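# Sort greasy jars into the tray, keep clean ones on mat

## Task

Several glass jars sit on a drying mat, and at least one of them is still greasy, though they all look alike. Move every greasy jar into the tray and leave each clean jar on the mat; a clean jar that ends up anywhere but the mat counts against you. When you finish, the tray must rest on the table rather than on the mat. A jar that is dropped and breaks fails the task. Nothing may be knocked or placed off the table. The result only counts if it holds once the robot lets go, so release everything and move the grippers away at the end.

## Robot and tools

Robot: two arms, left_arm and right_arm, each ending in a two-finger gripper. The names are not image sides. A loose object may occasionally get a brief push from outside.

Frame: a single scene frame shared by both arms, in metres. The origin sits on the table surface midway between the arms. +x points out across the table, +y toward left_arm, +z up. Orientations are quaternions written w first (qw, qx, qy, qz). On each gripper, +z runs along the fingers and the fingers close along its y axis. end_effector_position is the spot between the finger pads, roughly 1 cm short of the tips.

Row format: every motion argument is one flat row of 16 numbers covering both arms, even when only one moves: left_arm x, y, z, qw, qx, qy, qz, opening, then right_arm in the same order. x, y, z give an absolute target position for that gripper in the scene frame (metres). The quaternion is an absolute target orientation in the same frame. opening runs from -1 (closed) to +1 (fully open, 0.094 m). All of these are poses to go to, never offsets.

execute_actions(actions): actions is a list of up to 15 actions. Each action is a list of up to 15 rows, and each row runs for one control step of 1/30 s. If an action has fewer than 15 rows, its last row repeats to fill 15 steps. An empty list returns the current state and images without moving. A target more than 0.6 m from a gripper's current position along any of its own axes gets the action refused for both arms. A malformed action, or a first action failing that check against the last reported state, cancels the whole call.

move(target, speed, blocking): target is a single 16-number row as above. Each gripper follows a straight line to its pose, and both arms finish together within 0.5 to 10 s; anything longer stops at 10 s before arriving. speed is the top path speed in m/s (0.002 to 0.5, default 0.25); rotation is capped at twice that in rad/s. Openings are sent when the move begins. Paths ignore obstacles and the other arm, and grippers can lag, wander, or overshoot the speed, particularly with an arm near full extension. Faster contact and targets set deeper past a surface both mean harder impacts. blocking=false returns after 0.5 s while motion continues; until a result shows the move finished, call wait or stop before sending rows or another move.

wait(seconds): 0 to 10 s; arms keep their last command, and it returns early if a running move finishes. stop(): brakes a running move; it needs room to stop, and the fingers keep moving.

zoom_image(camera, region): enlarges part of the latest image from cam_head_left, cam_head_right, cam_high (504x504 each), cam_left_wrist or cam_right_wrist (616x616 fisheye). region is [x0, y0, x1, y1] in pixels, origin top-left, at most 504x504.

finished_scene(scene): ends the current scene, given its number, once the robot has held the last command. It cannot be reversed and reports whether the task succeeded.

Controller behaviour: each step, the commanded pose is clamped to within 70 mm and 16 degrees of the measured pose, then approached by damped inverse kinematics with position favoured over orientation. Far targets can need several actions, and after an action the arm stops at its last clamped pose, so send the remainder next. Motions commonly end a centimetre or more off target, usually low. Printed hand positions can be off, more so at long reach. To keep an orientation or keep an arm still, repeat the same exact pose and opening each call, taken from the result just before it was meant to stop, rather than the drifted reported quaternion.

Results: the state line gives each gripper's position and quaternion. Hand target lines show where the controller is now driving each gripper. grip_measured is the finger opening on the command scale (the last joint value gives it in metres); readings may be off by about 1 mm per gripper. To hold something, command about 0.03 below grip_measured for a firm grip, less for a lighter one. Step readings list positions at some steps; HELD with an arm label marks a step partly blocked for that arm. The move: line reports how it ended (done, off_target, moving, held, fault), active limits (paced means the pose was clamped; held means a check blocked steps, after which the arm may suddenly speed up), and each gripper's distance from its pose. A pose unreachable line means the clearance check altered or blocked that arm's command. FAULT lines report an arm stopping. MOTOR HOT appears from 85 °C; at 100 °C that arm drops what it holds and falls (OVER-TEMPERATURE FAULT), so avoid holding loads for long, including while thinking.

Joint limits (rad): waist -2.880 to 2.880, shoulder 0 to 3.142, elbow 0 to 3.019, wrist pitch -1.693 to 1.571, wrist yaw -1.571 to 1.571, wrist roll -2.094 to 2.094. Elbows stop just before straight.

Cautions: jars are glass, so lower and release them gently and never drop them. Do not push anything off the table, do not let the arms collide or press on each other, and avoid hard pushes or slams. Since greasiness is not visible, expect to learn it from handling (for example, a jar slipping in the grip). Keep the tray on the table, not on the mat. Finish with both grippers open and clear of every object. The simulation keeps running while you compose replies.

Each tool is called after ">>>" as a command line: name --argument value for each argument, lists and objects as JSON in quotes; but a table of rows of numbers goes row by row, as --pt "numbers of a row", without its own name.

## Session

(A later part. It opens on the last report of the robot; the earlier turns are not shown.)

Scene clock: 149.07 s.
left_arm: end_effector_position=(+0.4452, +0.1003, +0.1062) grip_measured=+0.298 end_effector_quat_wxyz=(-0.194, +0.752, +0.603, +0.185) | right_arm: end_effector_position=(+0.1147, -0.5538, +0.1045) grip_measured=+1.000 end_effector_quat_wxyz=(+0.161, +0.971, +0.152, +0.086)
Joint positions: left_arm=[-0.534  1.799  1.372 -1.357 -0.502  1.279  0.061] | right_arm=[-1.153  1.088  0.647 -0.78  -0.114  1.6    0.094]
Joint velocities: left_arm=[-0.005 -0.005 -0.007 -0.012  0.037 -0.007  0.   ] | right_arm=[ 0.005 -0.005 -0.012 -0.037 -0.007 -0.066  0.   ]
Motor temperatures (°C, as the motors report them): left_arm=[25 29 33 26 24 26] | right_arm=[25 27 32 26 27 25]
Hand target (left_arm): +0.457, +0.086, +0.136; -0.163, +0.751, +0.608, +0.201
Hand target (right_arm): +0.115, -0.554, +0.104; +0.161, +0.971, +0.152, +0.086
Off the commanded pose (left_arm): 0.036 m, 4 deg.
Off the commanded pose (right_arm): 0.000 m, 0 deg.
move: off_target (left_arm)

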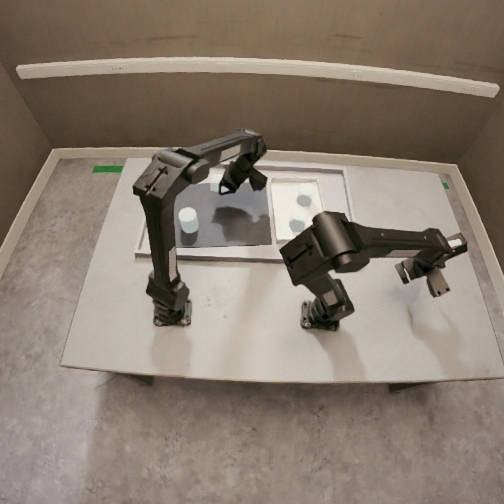

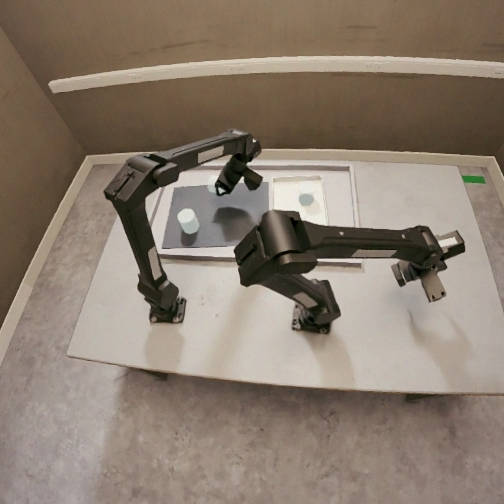

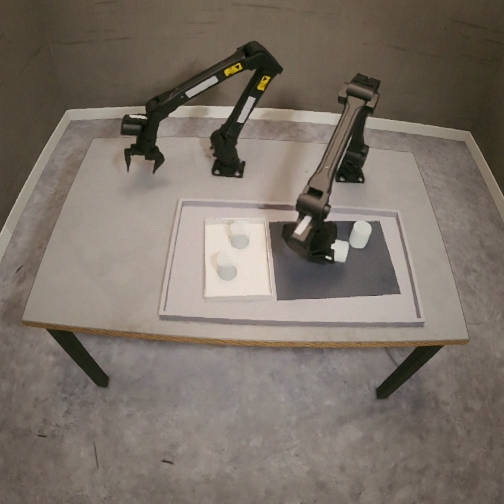

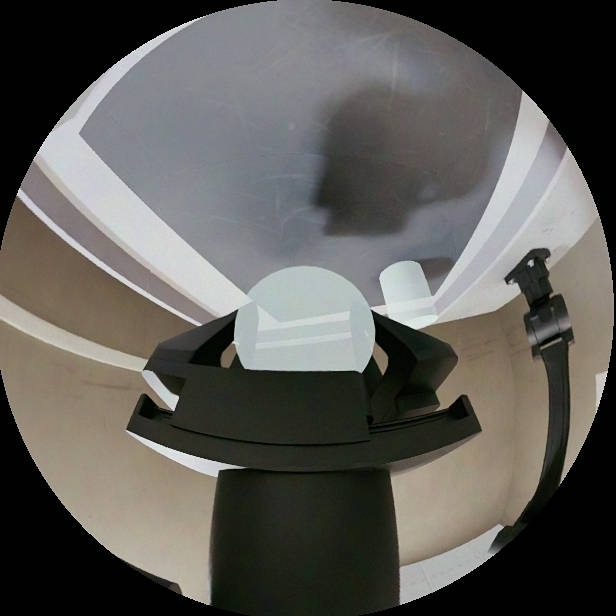

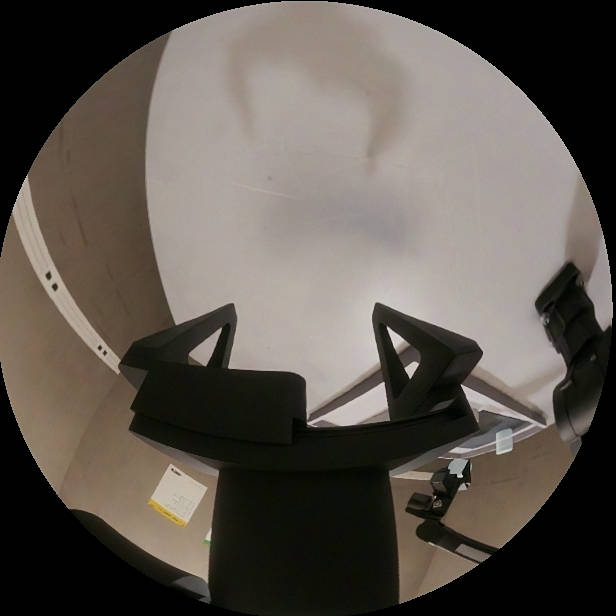

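>>> move --target '[0.455,0.04,0.15,0,0.5,0.866,0,0.28,0.1147,-0.5538,0.1045,0.161,0.971,0.152,0.086,1]' --speed 0.25

>>> move --target '[0.445,0.0,0.14,0.479,0.246,0.830,-0.142,0.28,0.1147,-0.5538,0.1045,0.161,0.971,0.152,0.086,1]' --speed 0.25

Scene clock: 151.57 s.
left_arm: end_effector_position=(+0.4346, +0.0406, +0.1222) grip_measured=+0.298 end_effector_quat_wxyz=(-0.035, +0.512, +0.858, -0.002) | right_arm: end_effector_position=(+0.1147, -0.5538, +0.1045) grip_measured=+1.000 end_effector_quat_wxyz=(+0.161, +0.971, +0.152, +0.086)
Joint positions: left_arm=[-0.486  1.727  1.39  -1.304 -0.005  0.668  0.061] | right_arm=[-1.153  1.088  0.647 -0.78  -0.114  1.6    0.094]
Joint velocities: left_arm=[-0.005 -0.005 -0.007 -0.007 -0.007 -0.007 -0.   ] | right_arm=[ 0.005  0.005 -0.002 -0.012  0.037 -0.007  0.   ]
Motor temperatures (°C, as the motors report them): left_arm=[25 29 33 26 24 26] | right_arm=[25 27 32 26 27 25]
Hand target (left_arm): +0.452, +0.041, +0.151; +0.004, +0.501, +0.865, +0.002
Hand target (right_arm): +0.115, -0.554, +0.104; +0.161, +0.971, +0.152, +0.086
Off the commanded pose (left_arm): 0.035 m, 4 deg.
Off the commanded pose (right_arm): 0.000 m, 0 deg.
move: off_target (left_arm)

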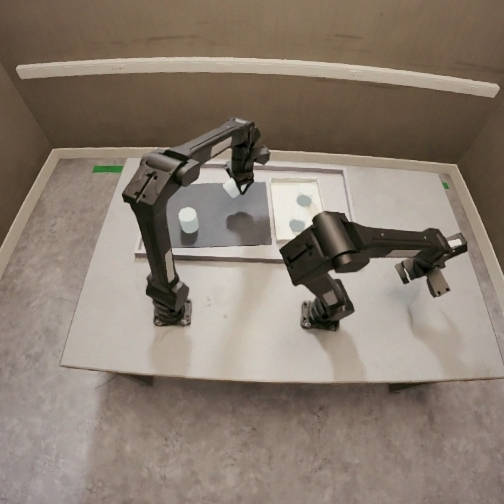

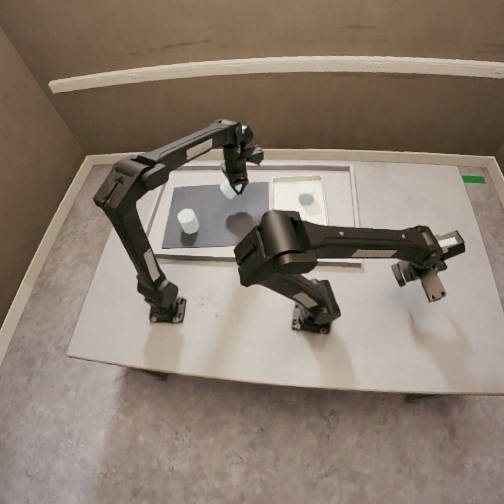

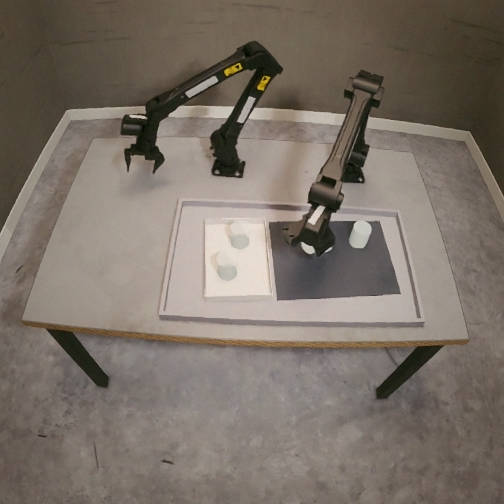

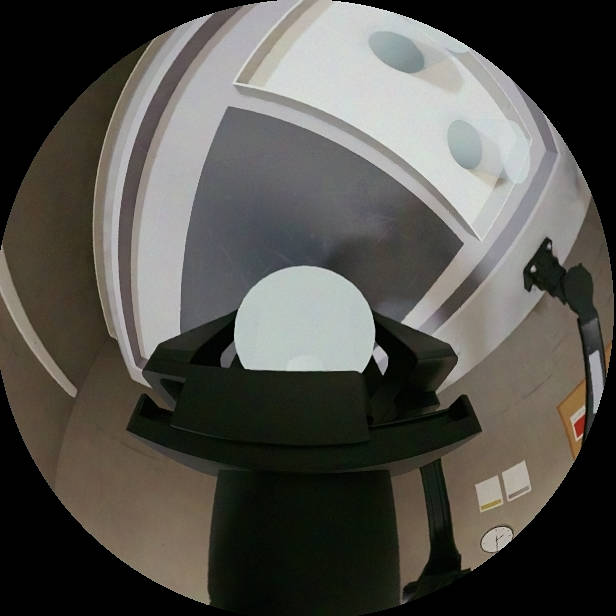

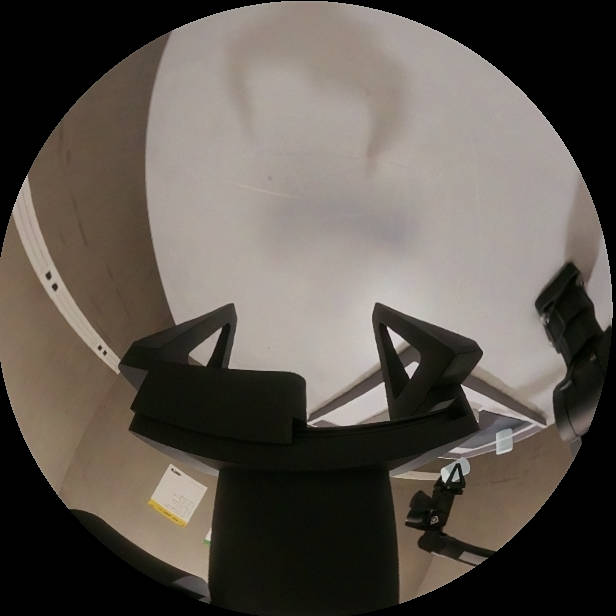

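Scene clock: 154.47 s.
left_arm: end_effector_position=(+0.4440, +0.0081, +0.1237) grip_measured=+0.298 end_effector_quat_wxyz=(+0.463, +0.247, +0.842, -0.127) | right_arm: end_effector_position=(+0.1147, -0.5538, +0.1045) grip_measured=+1.000 end_effector_quat_wxyz=(+0.161, +0.971, +0.152, +0.086)
Joint positions: left_arm=[-0.498  1.404  0.66   0.17   0.112  0.091  0.061] | right_arm=[-1.153  1.088  0.647 -0.78  -0.114  1.6    0.094]
Joint velocities: left_arm=[-0.005  0.005  0.002  0.017  0.007 -0.022  0.   ] | right_arm=[-0.024 -0.005  0.002  0.012 -0.066 -0.007  0.   ]
Motor temperatures (°C, as the motors report them): left_arm=[25 29 33 26 24 26] | right_arm=[25 27 32 26 27 25]
Hand target (left_arm): +0.446, -0.000, +0.139; +0.481, +0.247, +0.830, -0.134
Hand target (right_arm): +0.115, -0.554, +0.104; +0.161, +0.971, +0.152, +0.086
Off the commanded pose (left_arm): 0.018 m, 3 deg.
Off the commanded pose (right_arm): 0.000 m, 0 deg.
move: off_target (left_arm)

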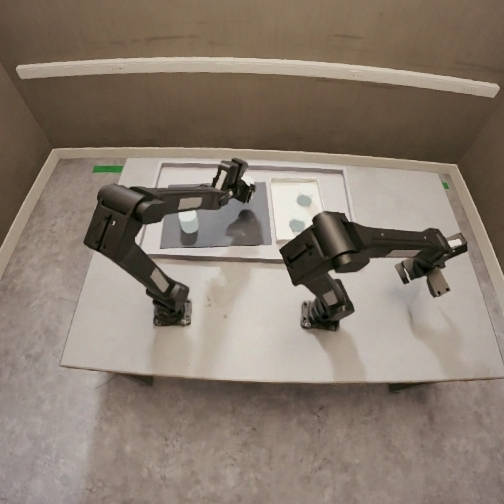

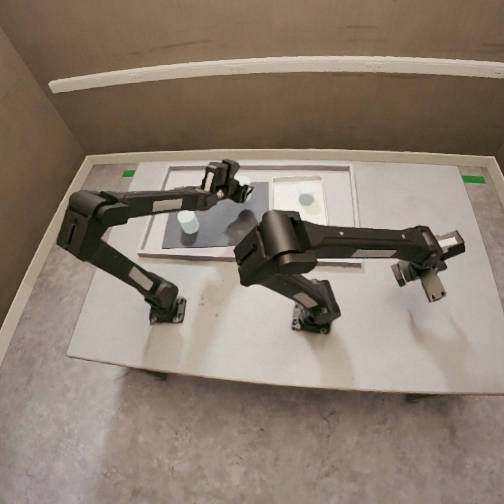

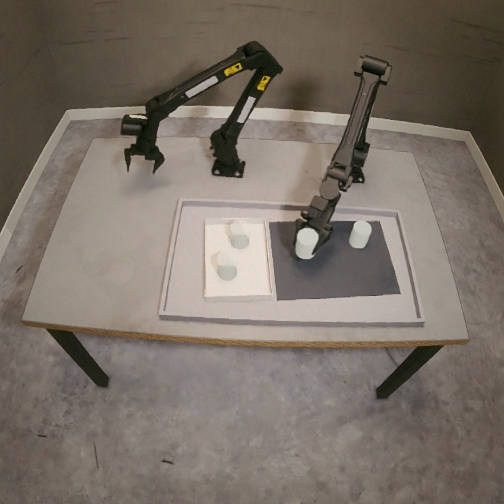

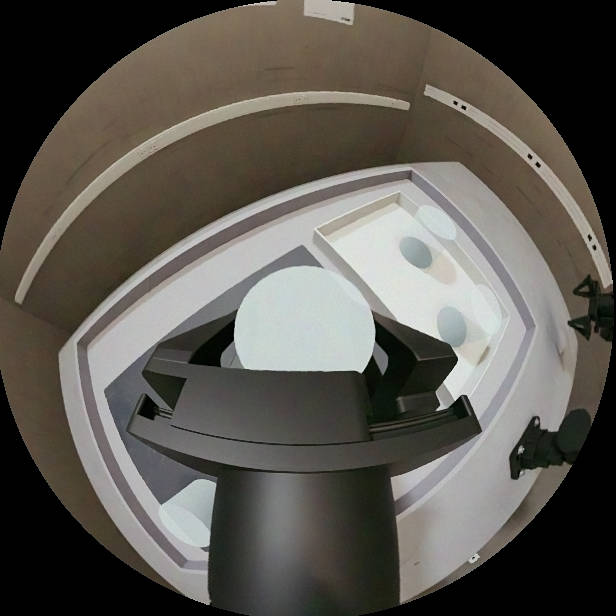

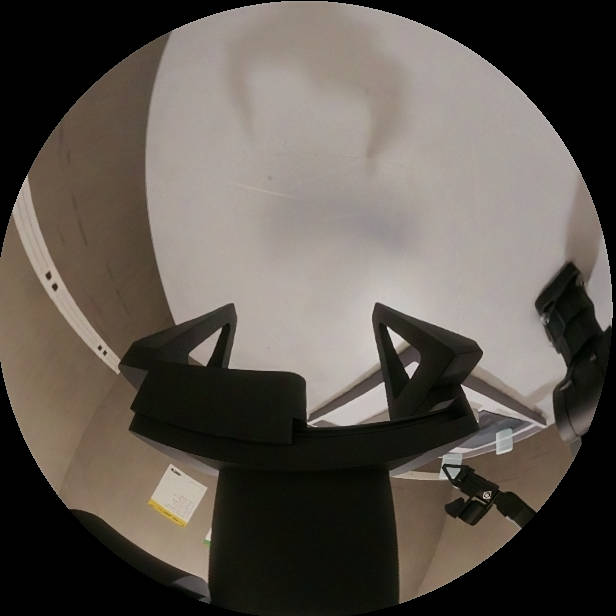

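>>> move --target '[0.445,0.008,0.066,0.479,0.246,0.830,-0.142,0.28,0.1147,-0.5538,0.1045,0.161,0.971,0.152,0.086,1]' --speed 0.05

Scene clock: 156.03 s.
left_arm: end_effector_position=(+0.4392, +0.0047, +0.0599) grip_measured=+0.298 end_effector_quat_wxyz=(+0.467, +0.253, +0.835, -0.140) | right_arm: end_effector_position=(+0.1147, -0.5538, +0.1045) grip_measured=+1.000 end_effector_quat_wxyz=(+0.161, +0.971, +0.152, +0.086)
Joint positions: left_arm=[-0.498  1.579  0.589  0.433  0.141  0.09   0.061] | right_arm=[-1.153  1.088  0.647 -0.78  -0.114  1.6    0.094]
Joint velocities: left_arm=[-0.015 -0.005 -0.007  0.002 -0.081 -0.066 -0.   ] | right_arm=[-0.005 -0.024  0.002  0.017 -0.007  0.007  0.   ]
Motor temperatures (°C, as the motors report them): left_arm=[25 29 33 26 24 26] | right_arm=[25 27 32 26 27 25]
Hand target (left_arm): +0.446, +0.008, +0.065; +0.479, +0.246, +0.830, -0.142
Hand target (right_arm): +0.115, -0.554, +0.104; +0.161, +0.971, +0.152, +0.086
Off the commanded pose (left_arm): 0.009 m, 2 deg.
Off the commanded pose (right_arm): 0.000 m, 0 deg.
move: done

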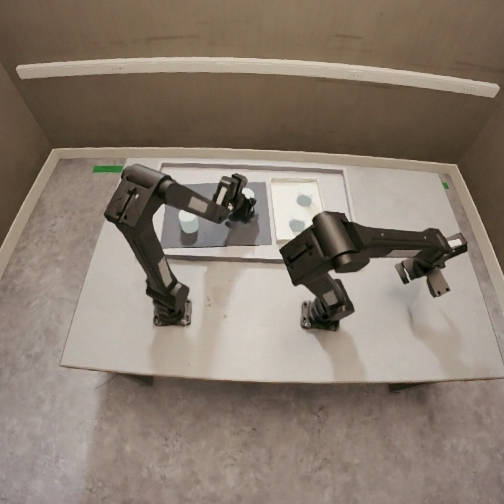

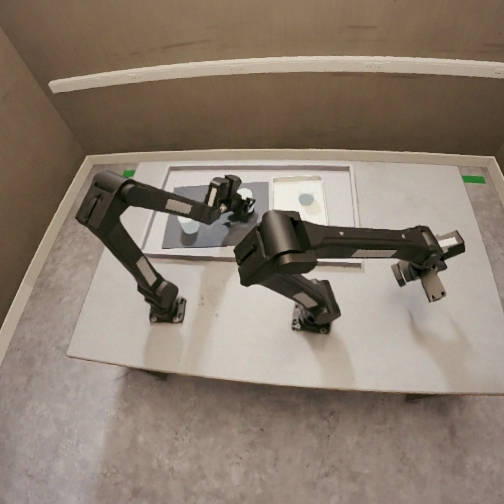

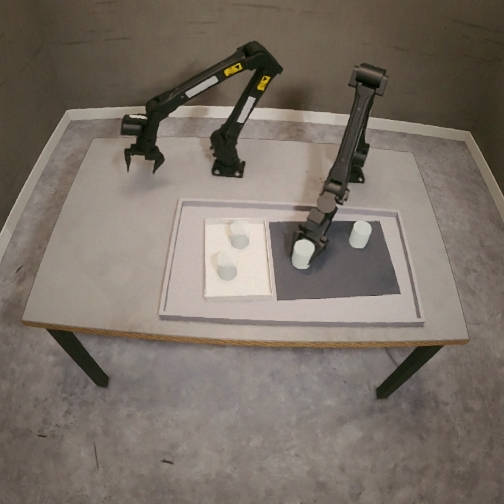

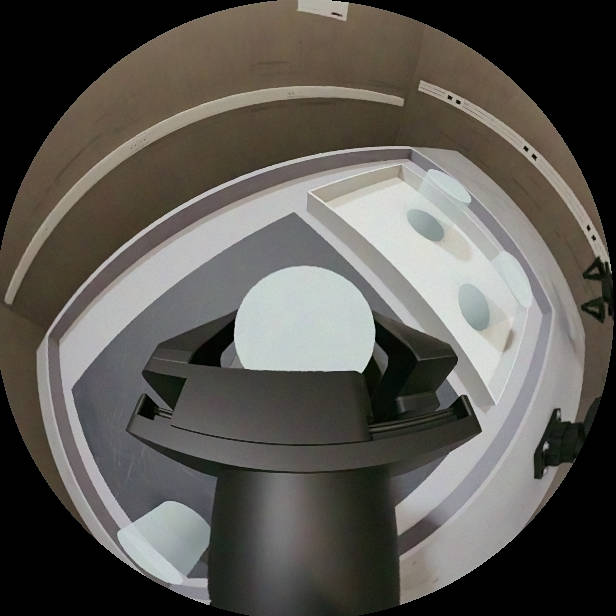

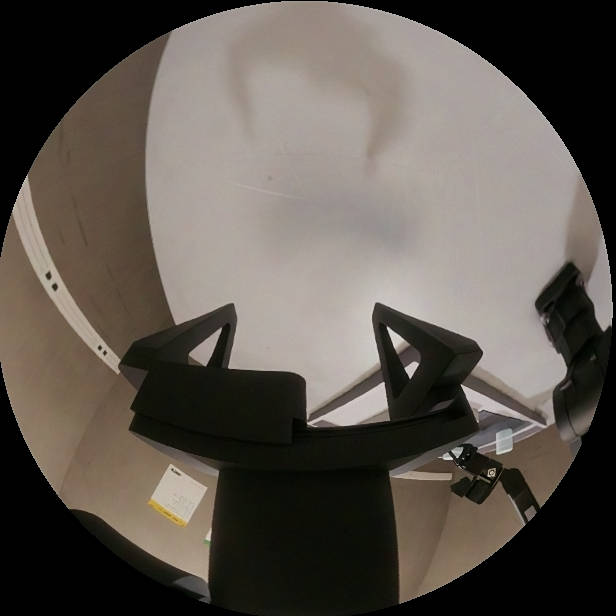

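>>> zoom_image --camera "cam_high" --region '[270, 210, 390, 300]'

>>> move --target '[0.445,0.008,0.056,0.485,0.246,0.827,-0.144,0.28,0.1147,-0.5538,0.1045,0.161,0.971,0.152,0.086,1]' --speed 0.012

Region (270, 210, 390, 300) of cam_high's 504x504 image, scaled by 4.200, with more detail than that image has; it fills the top 378 rows of this view, and the rest is white.

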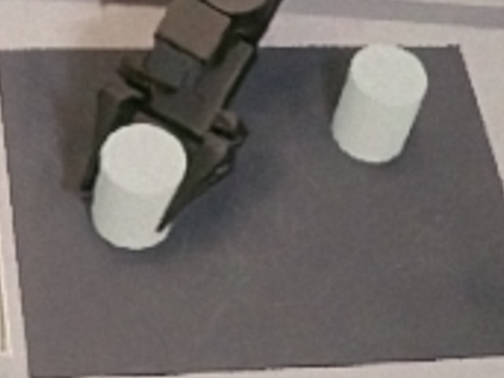

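Scene clock: 158.10 s.
left_arm: end_effector_position=(+0.4397, +0.0040, +0.0552) grip_measured=+0.298 end_effector_quat_wxyz=(+0.478, +0.253, +0.829, -0.143) | right_arm: end_effector_position=(+0.1147, -0.5538, +0.1045) grip_measured=+1.000 end_effector_quat_wxyz=(+0.161, +0.971, +0.152, +0.086)
Joint positions: left_arm=[-0.498  1.606  0.577  0.496  0.144  0.09   0.061] | right_arm=[-1.153  1.088  0.647 -0.78  -0.114  1.6    0.094]
Joint velocities: left_arm=[ 0.005 -0.015 -0.012  0.002 -0.081 -0.051 -0.   ] | right_arm=[-0.005 -0.005 -0.032  0.007  0.022  0.037  0.   ]
Motor temperatures (°C, as the motors report them): left_arm=[25 28 32 26 24 26] | right_arm=[25 27 32 26 27 25]
Hand target (left_arm): +0.445, +0.008, +0.056; +0.485, +0.246, +0.827, -0.143
Hand target (right_arm): +0.115, -0.554, +0.104; +0.161, +0.971, +0.152, +0.086
Off the commanded pose (left_arm): 0.007 m, 1 deg.
Off the commanded pose (right_arm): 0.000 m, 0 deg.
move: done

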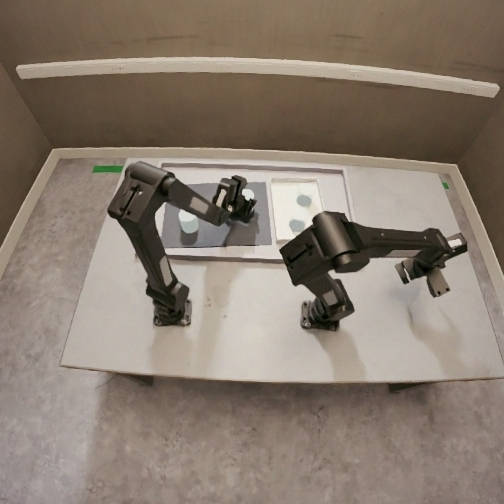

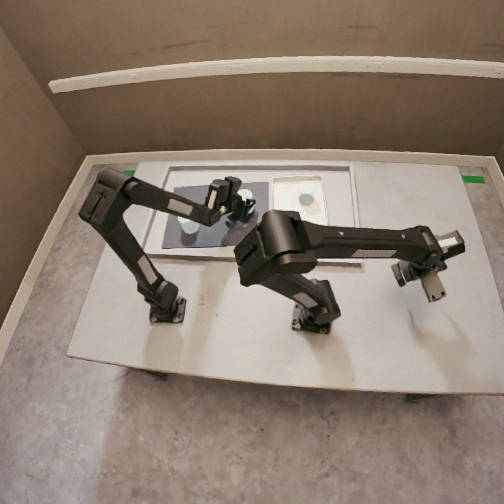

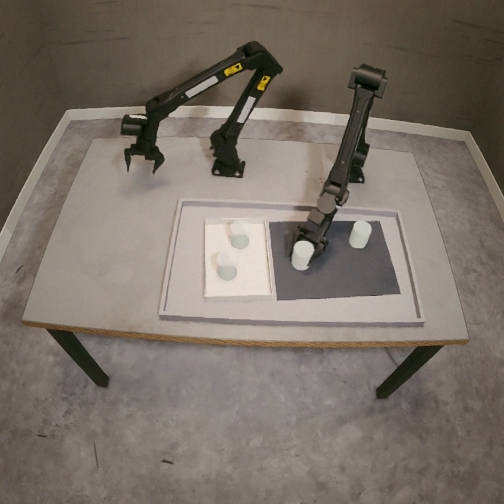

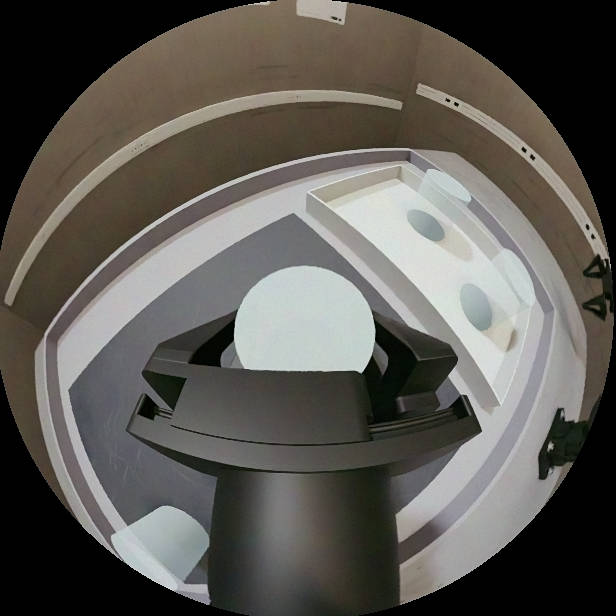

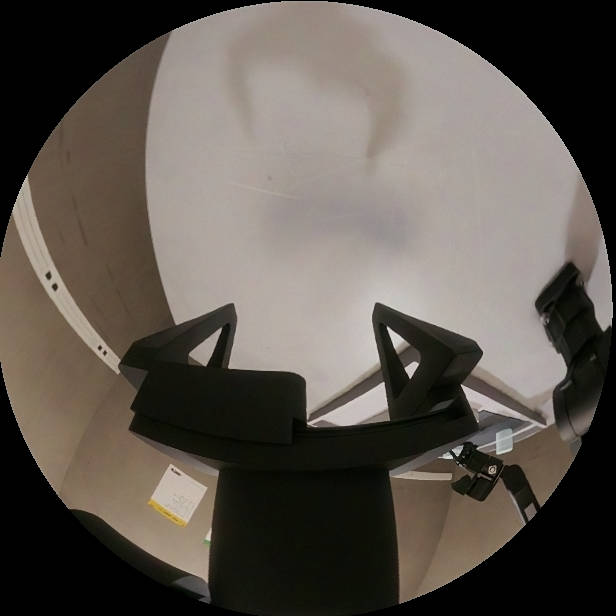

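>>> move --target '[0.445,0.008,0.046,0.482,0.246,0.828,-0.143,0.28,0.1147,-0.5538,0.1045,0.161,0.971,0.152,0.086,1]' --speed 0.012

>>> zoom_image --camera "cam_high" --region '[270, 210, 390, 300]'

Scene clock: 159.33 s.
left_arm: end_effector_position=(+0.4421, +0.0028, +0.0548) grip_measured=+0.298 end_effector_quat_wxyz=(+0.485, +0.252, +0.825, -0.144) | right_arm: end_effector_position=(+0.1147, -0.5538, +0.1045) grip_measured=+1.000 end_effector_quat_wxyz=(+0.161, +0.971, +0.152, +0.086)
Joint positions: left_arm=[-0.498  1.62   0.577  0.526  0.145  0.09   0.061] | right_arm=[-1.153  1.088  0.647 -0.78  -0.114  1.6    0.094]
Joint velocities: left_arm=[ 0.005 -0.005 -0.007 -0.002  0.037  0.037 -0.001] | right_arm=[ 0.015 -0.024 -0.002  0.002  0.022 -0.051  0.   ]
Motor temperatures (°C, as the motors report them): left_arm=[25 28 32 26 24 26] | right_arm=[25 27 32 26 27 25]
Hand target (left_arm): +0.445, +0.008, +0.046; +0.482, +0.246, +0.829, -0.143
Hand target (right_arm): +0.115, -0.554, +0.104; +0.161, +0.971, +0.152, +0.086
Off the commanded pose (left_arm): 0.011 m, 1 deg.
Off the commanded pose (right_arm): 0.000 m, 0 deg.
move: off_target (left_arm)

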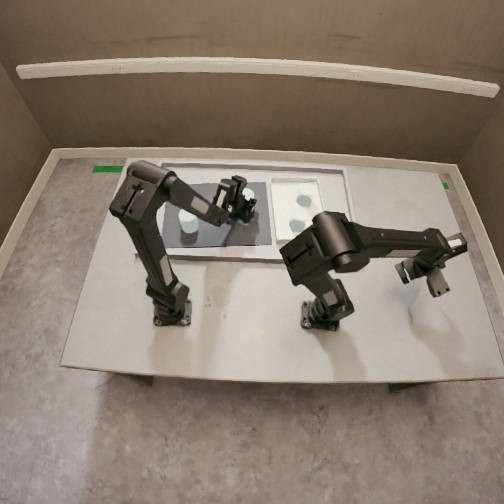

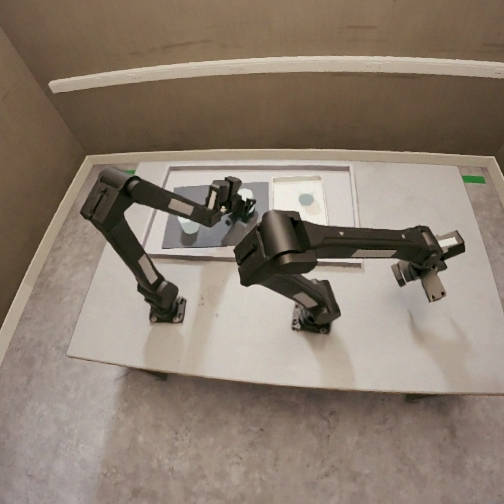

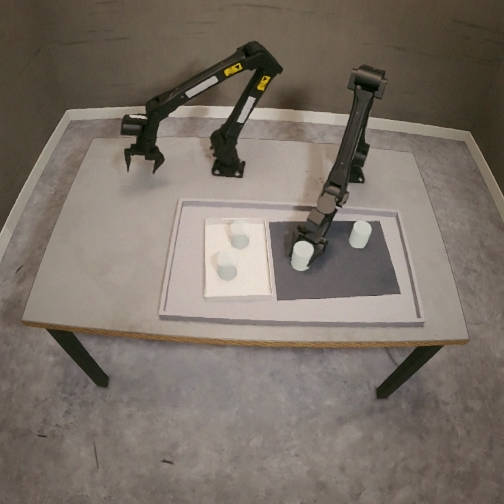

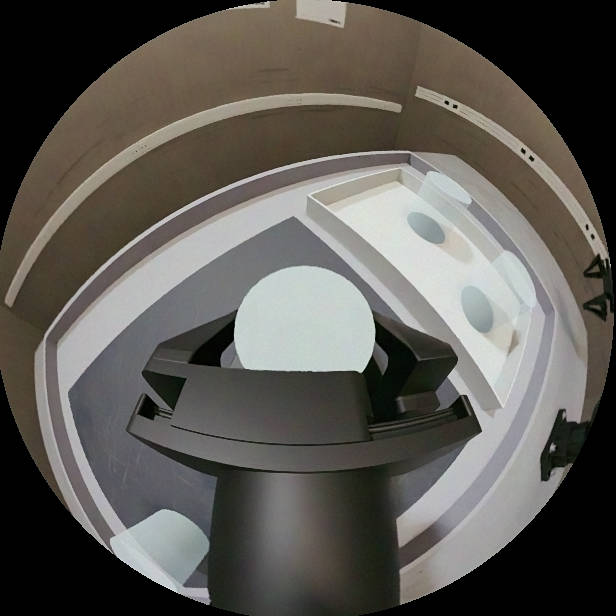

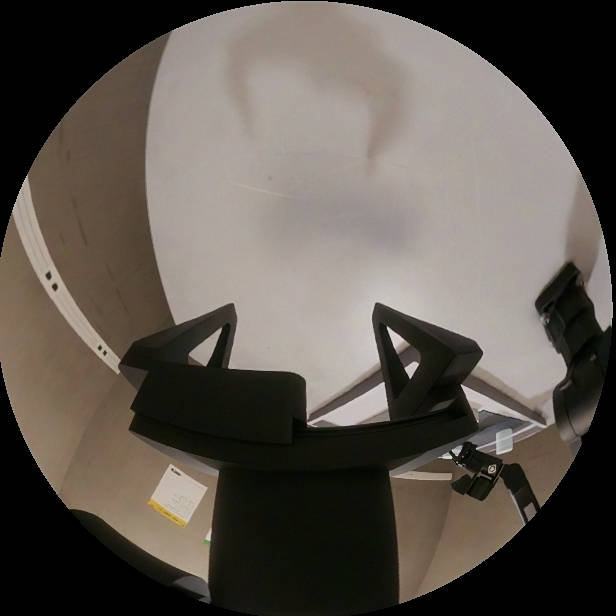

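Region (270, 210, 390, 300) of cam_high's 504x504 image, scaled by 4.200, with more detail than that image has; it fills the top 378 rows of this view, and the rest is white.

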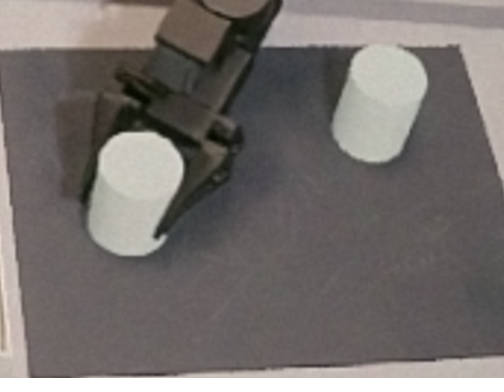

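>>> execute_actions --actions '[[[0.443,0.005,0.054,0.482,0.246,0.828,-0.143,0.31,0.1147,-0.5538,0.1045,0.161,0.971,0.152,0.086,1],[0.443,0.005,0.054,0.482,0.246,0.828,-0.143,0.32,0.1147,-0.5538,0.1045,0.161,0.971,0.152,0.086,1],[0.443,0.005,0.054,0.482,0.246,0.828,-0.143,0.33,0.1147,-0.5538,0.1045,0.161,0.971,0.152,0.086,1],[0.443,0.005,0.054,0.482,0.246,0.828,-0.143,0.34,0.1147,-0.5538,0.1045,0.161,0.971,0.152,0.086,1],[0.443,0.005,0.054,0.482,0.246,0.828,-0.143,0.35,0.1147,-0.5538,0.1045,0.161,0.971,0.152,0.086,1],[0.443,0.005,0.054,0.482,0.246,0.828,-0.143,0.36,0.1147,-0.5538,0.1045,0.161,0.971,0.152,0.086,1],[0.443,0.005,0.054,0.482,0.246,0.828,-0.143,1,0.1147,-0.5538,0.1045,0.161,0.971,0.152,0.086,1]]]'

>>> move --target '[0.435,0.012,0.15,0.482,0.246,0.828,-0.143,1,0.1147,-0.5538,0.1045,0.161,0.971,0.152,0.086,1]' --speed 0.12

>>> move --target '[0.455,0.0,0.165,0,0,1,0,1,0.1147,-0.5538,0.1045,0.161,0.971,0.152,0.086,1]' --speed 0.35

Scene clock: 160.07 s.
left_arm: end_effector_position=(+0.4423, +0.0031, +0.0548) grip_measured=+1.000 end_effector_quat_wxyz=(+0.485, +0.251, +0.825, -0.144) | right_arm: end_effector_position=(+0.1147, -0.5538, +0.1045) grip_measured=+1.000 end_effector_quat_wxyz=(+0.161, +0.971, +0.152, +0.086)
Joint positions: left_arm=[-0.498  1.62   0.577  0.526  0.143  0.088  0.094] | right_arm=[-1.153  1.088  0.647 -0.78  -0.114  1.6    0.094]
Joint velocities: left_arm=[-0.005 -0.005 -0.012 -0.002 -0.007 -0.007  0.   ] | right_arm=[-0.015 -0.015  0.007 -0.002  0.022  0.007  0.   ]
Motor temperatures (°C, as the motors report them): left_arm=[25 28 32 26 24 26] | right_arm=[25 27 32 26 27 25]
Hand target (left_arm): +0.443, +0.005, +0.054; +0.482, +0.246, +0.828, -0.143
Hand target (right_arm): +0.115, -0.554, +0.104; +0.161, +0.971, +0.152, +0.086
Off the commanded pose (left_arm): 0.002 m, 1 deg.
Off the commanded pose (right_arm): 0.000 m, 0 deg.
Step readings (end_effector_position):
0: left_arm (+0.4421, +0.0028, +0.0548) | right_arm (+0.1147, -0.5538, +0.1045)
1: left_arm (+0.4422, +0.0029, +0.0548) | right_arm (+0.1147, -0.5538, +0.1045)
2: left_arm (+0.4422, +0.0029, +0.0548) | right_arm (+0.1147, -0.5538, +0.1045)
4: left_arm (+0.4422, +0.0029, +0.0548) | right_arm (+0.1147, -0.5538, +0.1045)
8: left_arm (+0.4423, +0.0031, +0.0548) | right_arm (+0.1147, -0.5538, +0.1045)
15: end_effector_position above

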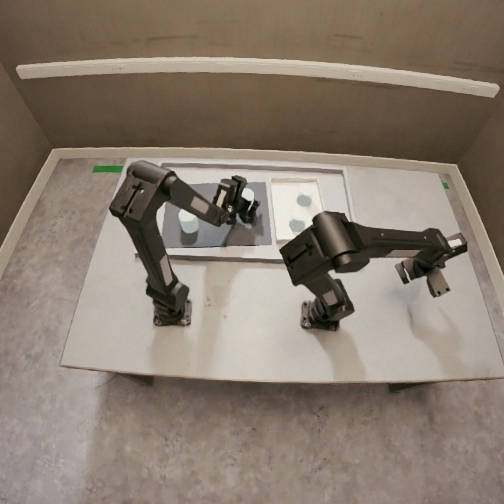

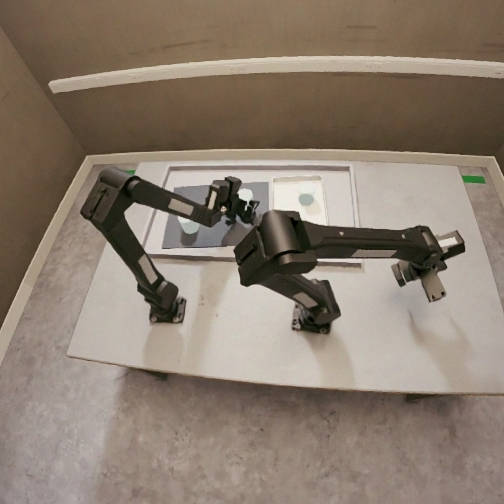

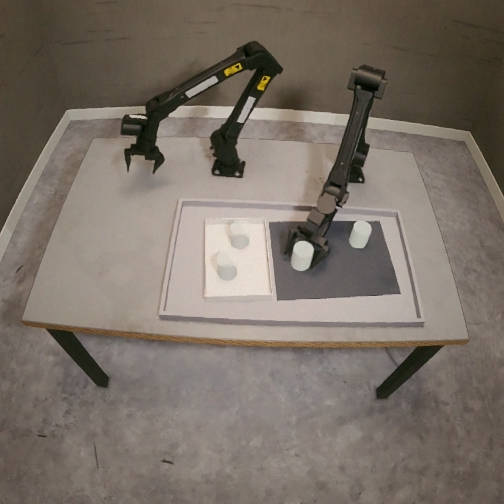

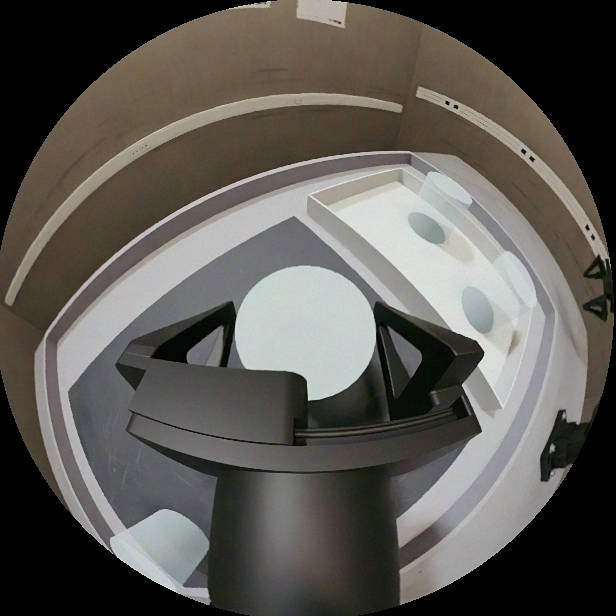

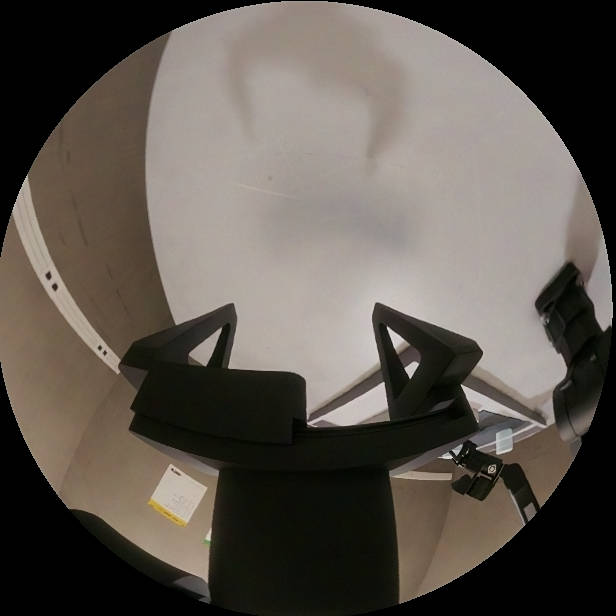

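Scene clock: 161.27 s.
left_arm: end_effector_position=(+0.4154, +0.0149, +0.1258) grip_measured=+1.000 end_effector_quat_wxyz=(+0.462, +0.253, +0.838, -0.141) | right_arm: end_effector_position=(+0.1147, -0.5538, +0.1045) grip_measured=+1.000 end_effector_quat_wxyz=(+0.161, +0.971, +0.152, +0.086)
Joint positions: left_arm=[-0.498  1.324  0.587  0.169  0.144  0.088  0.094] | right_arm=[-1.153  1.088  0.647 -0.78  -0.114  1.6    0.094]
Joint velocities: left_arm=[ 0.015 -0.005  0.007 -0.007 -0.037  0.022  0.   ] | right_arm=[ 0.005 -0.005  0.002 -0.027 -0.022 -0.11   0.   ]
Motor temperatures (°C, as the motors report them): left_arm=[25 28 32 26 24 26] | right_arm=[25 27 32 26 27 25]
Hand target (left_arm): +0.432, +0.014, +0.151; +0.482, +0.246, +0.828, -0.143
Hand target (right_arm): +0.115, -0.554, +0.104; +0.161, +0.971, +0.152, +0.086
Off the commanded pose (left_arm): 0.031 m, 3 deg.
Off the commanded pose (right_arm): 0.000 m, 0 deg.
move: off_target (left_arm)

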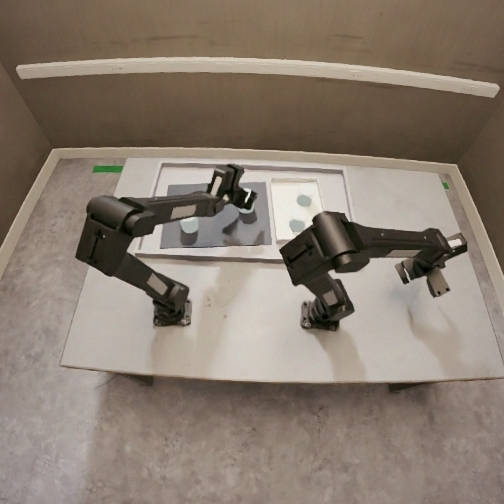

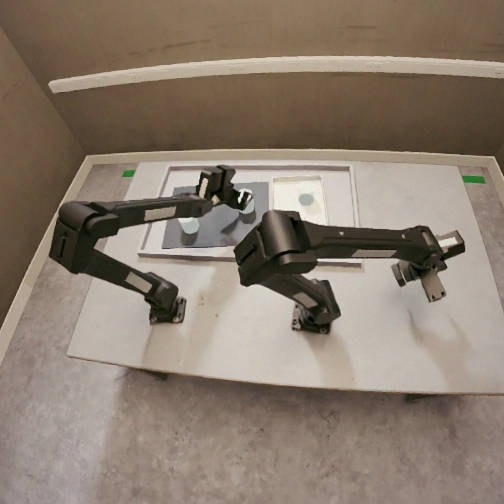

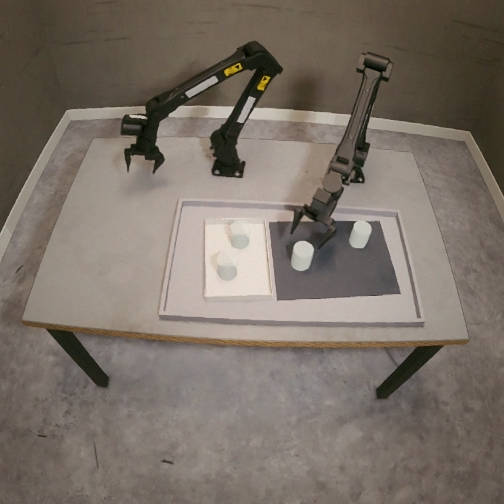

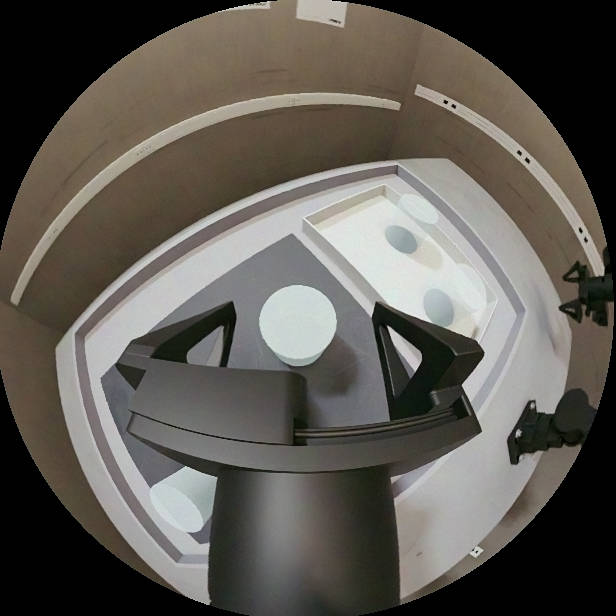

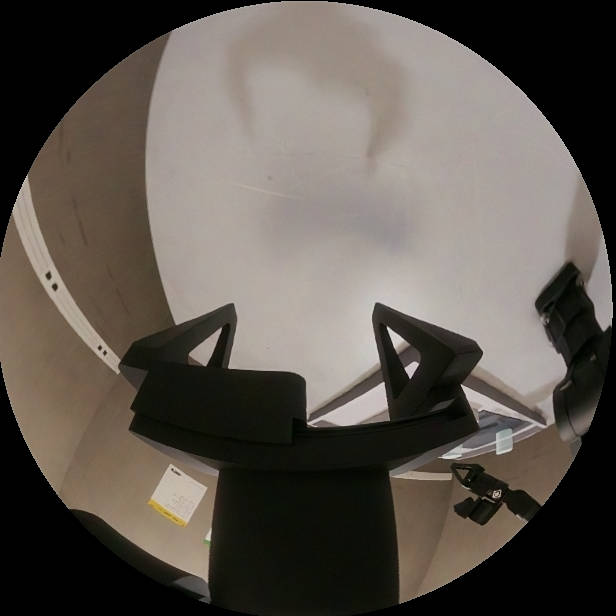

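Scene clock: 163.43 s.
left_arm: end_effector_position=(+0.4392, +0.0092, +0.1538) grip_measured=+1.000 end_effector_quat_wxyz=(-0.017, +0.008, +1.000, +0.002) | right_arm: end_effector_position=(+0.1147, -0.5538, +0.1045) grip_measured=+1.000 end_effector_quat_wxyz=(+0.161, +0.971, +0.152, +0.086)
Joint positions: left_arm=[-0.534  1.722  1.471 -1.351  0.011 -0.44   0.094] | right_arm=[-1.153  1.088  0.647 -0.78  -0.114  1.6    0.094]
Joint velocities: left_arm=[-0.005  0.005 -0.012  0.002  0.007 -0.095  0.   ] | right_arm=[-0.005 -0.024  0.017 -0.007 -0.037 -0.037  0.   ]
Motor temperatures (°C, as the motors report them): left_arm=[25 28 33 26 24 26] | right_arm=[25 27 32 26 27 25]
Hand target (left_arm): +0.452, +0.001, +0.167; -0.003, +0.004, +1.000, -0.006
Hand target (right_arm): +0.115, -0.554, +0.104; +0.161, +0.971, +0.152, +0.086
Off the commanded pose (left_arm): 0.021 m, 2 deg.
Off the commanded pose (right_arm): 0.000 m, 0 deg.
move: off_target (left_arm)

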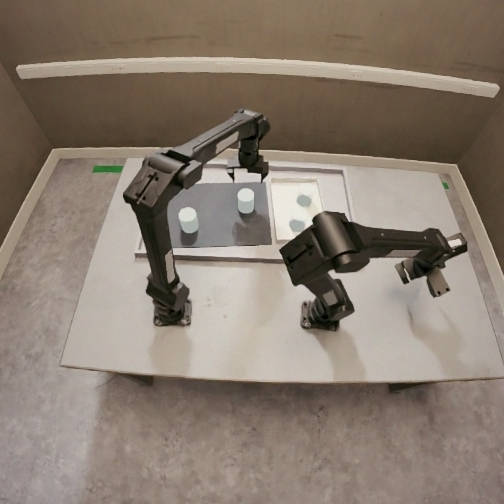

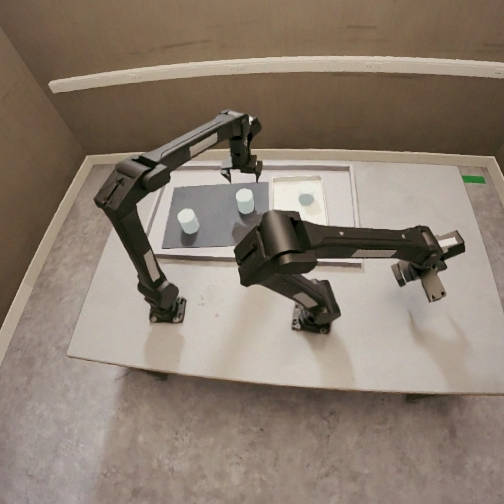

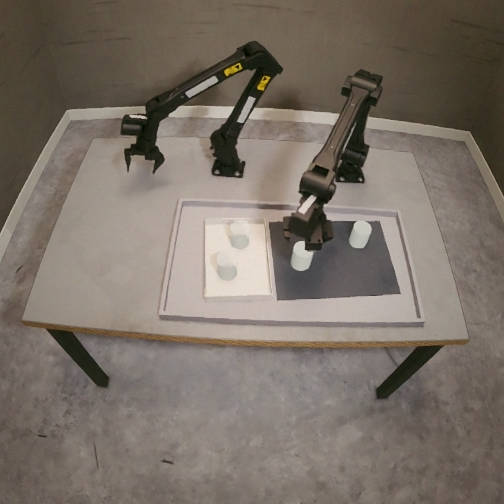

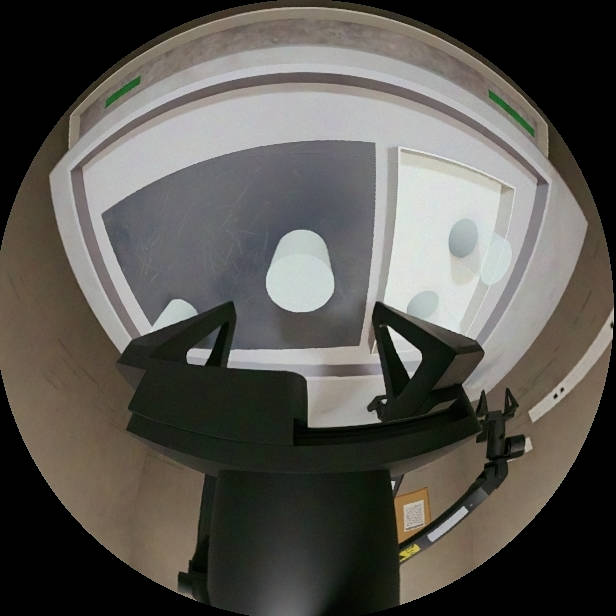

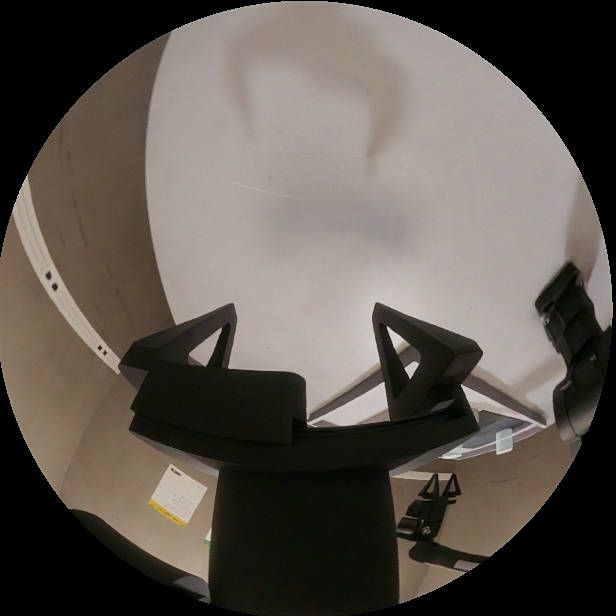

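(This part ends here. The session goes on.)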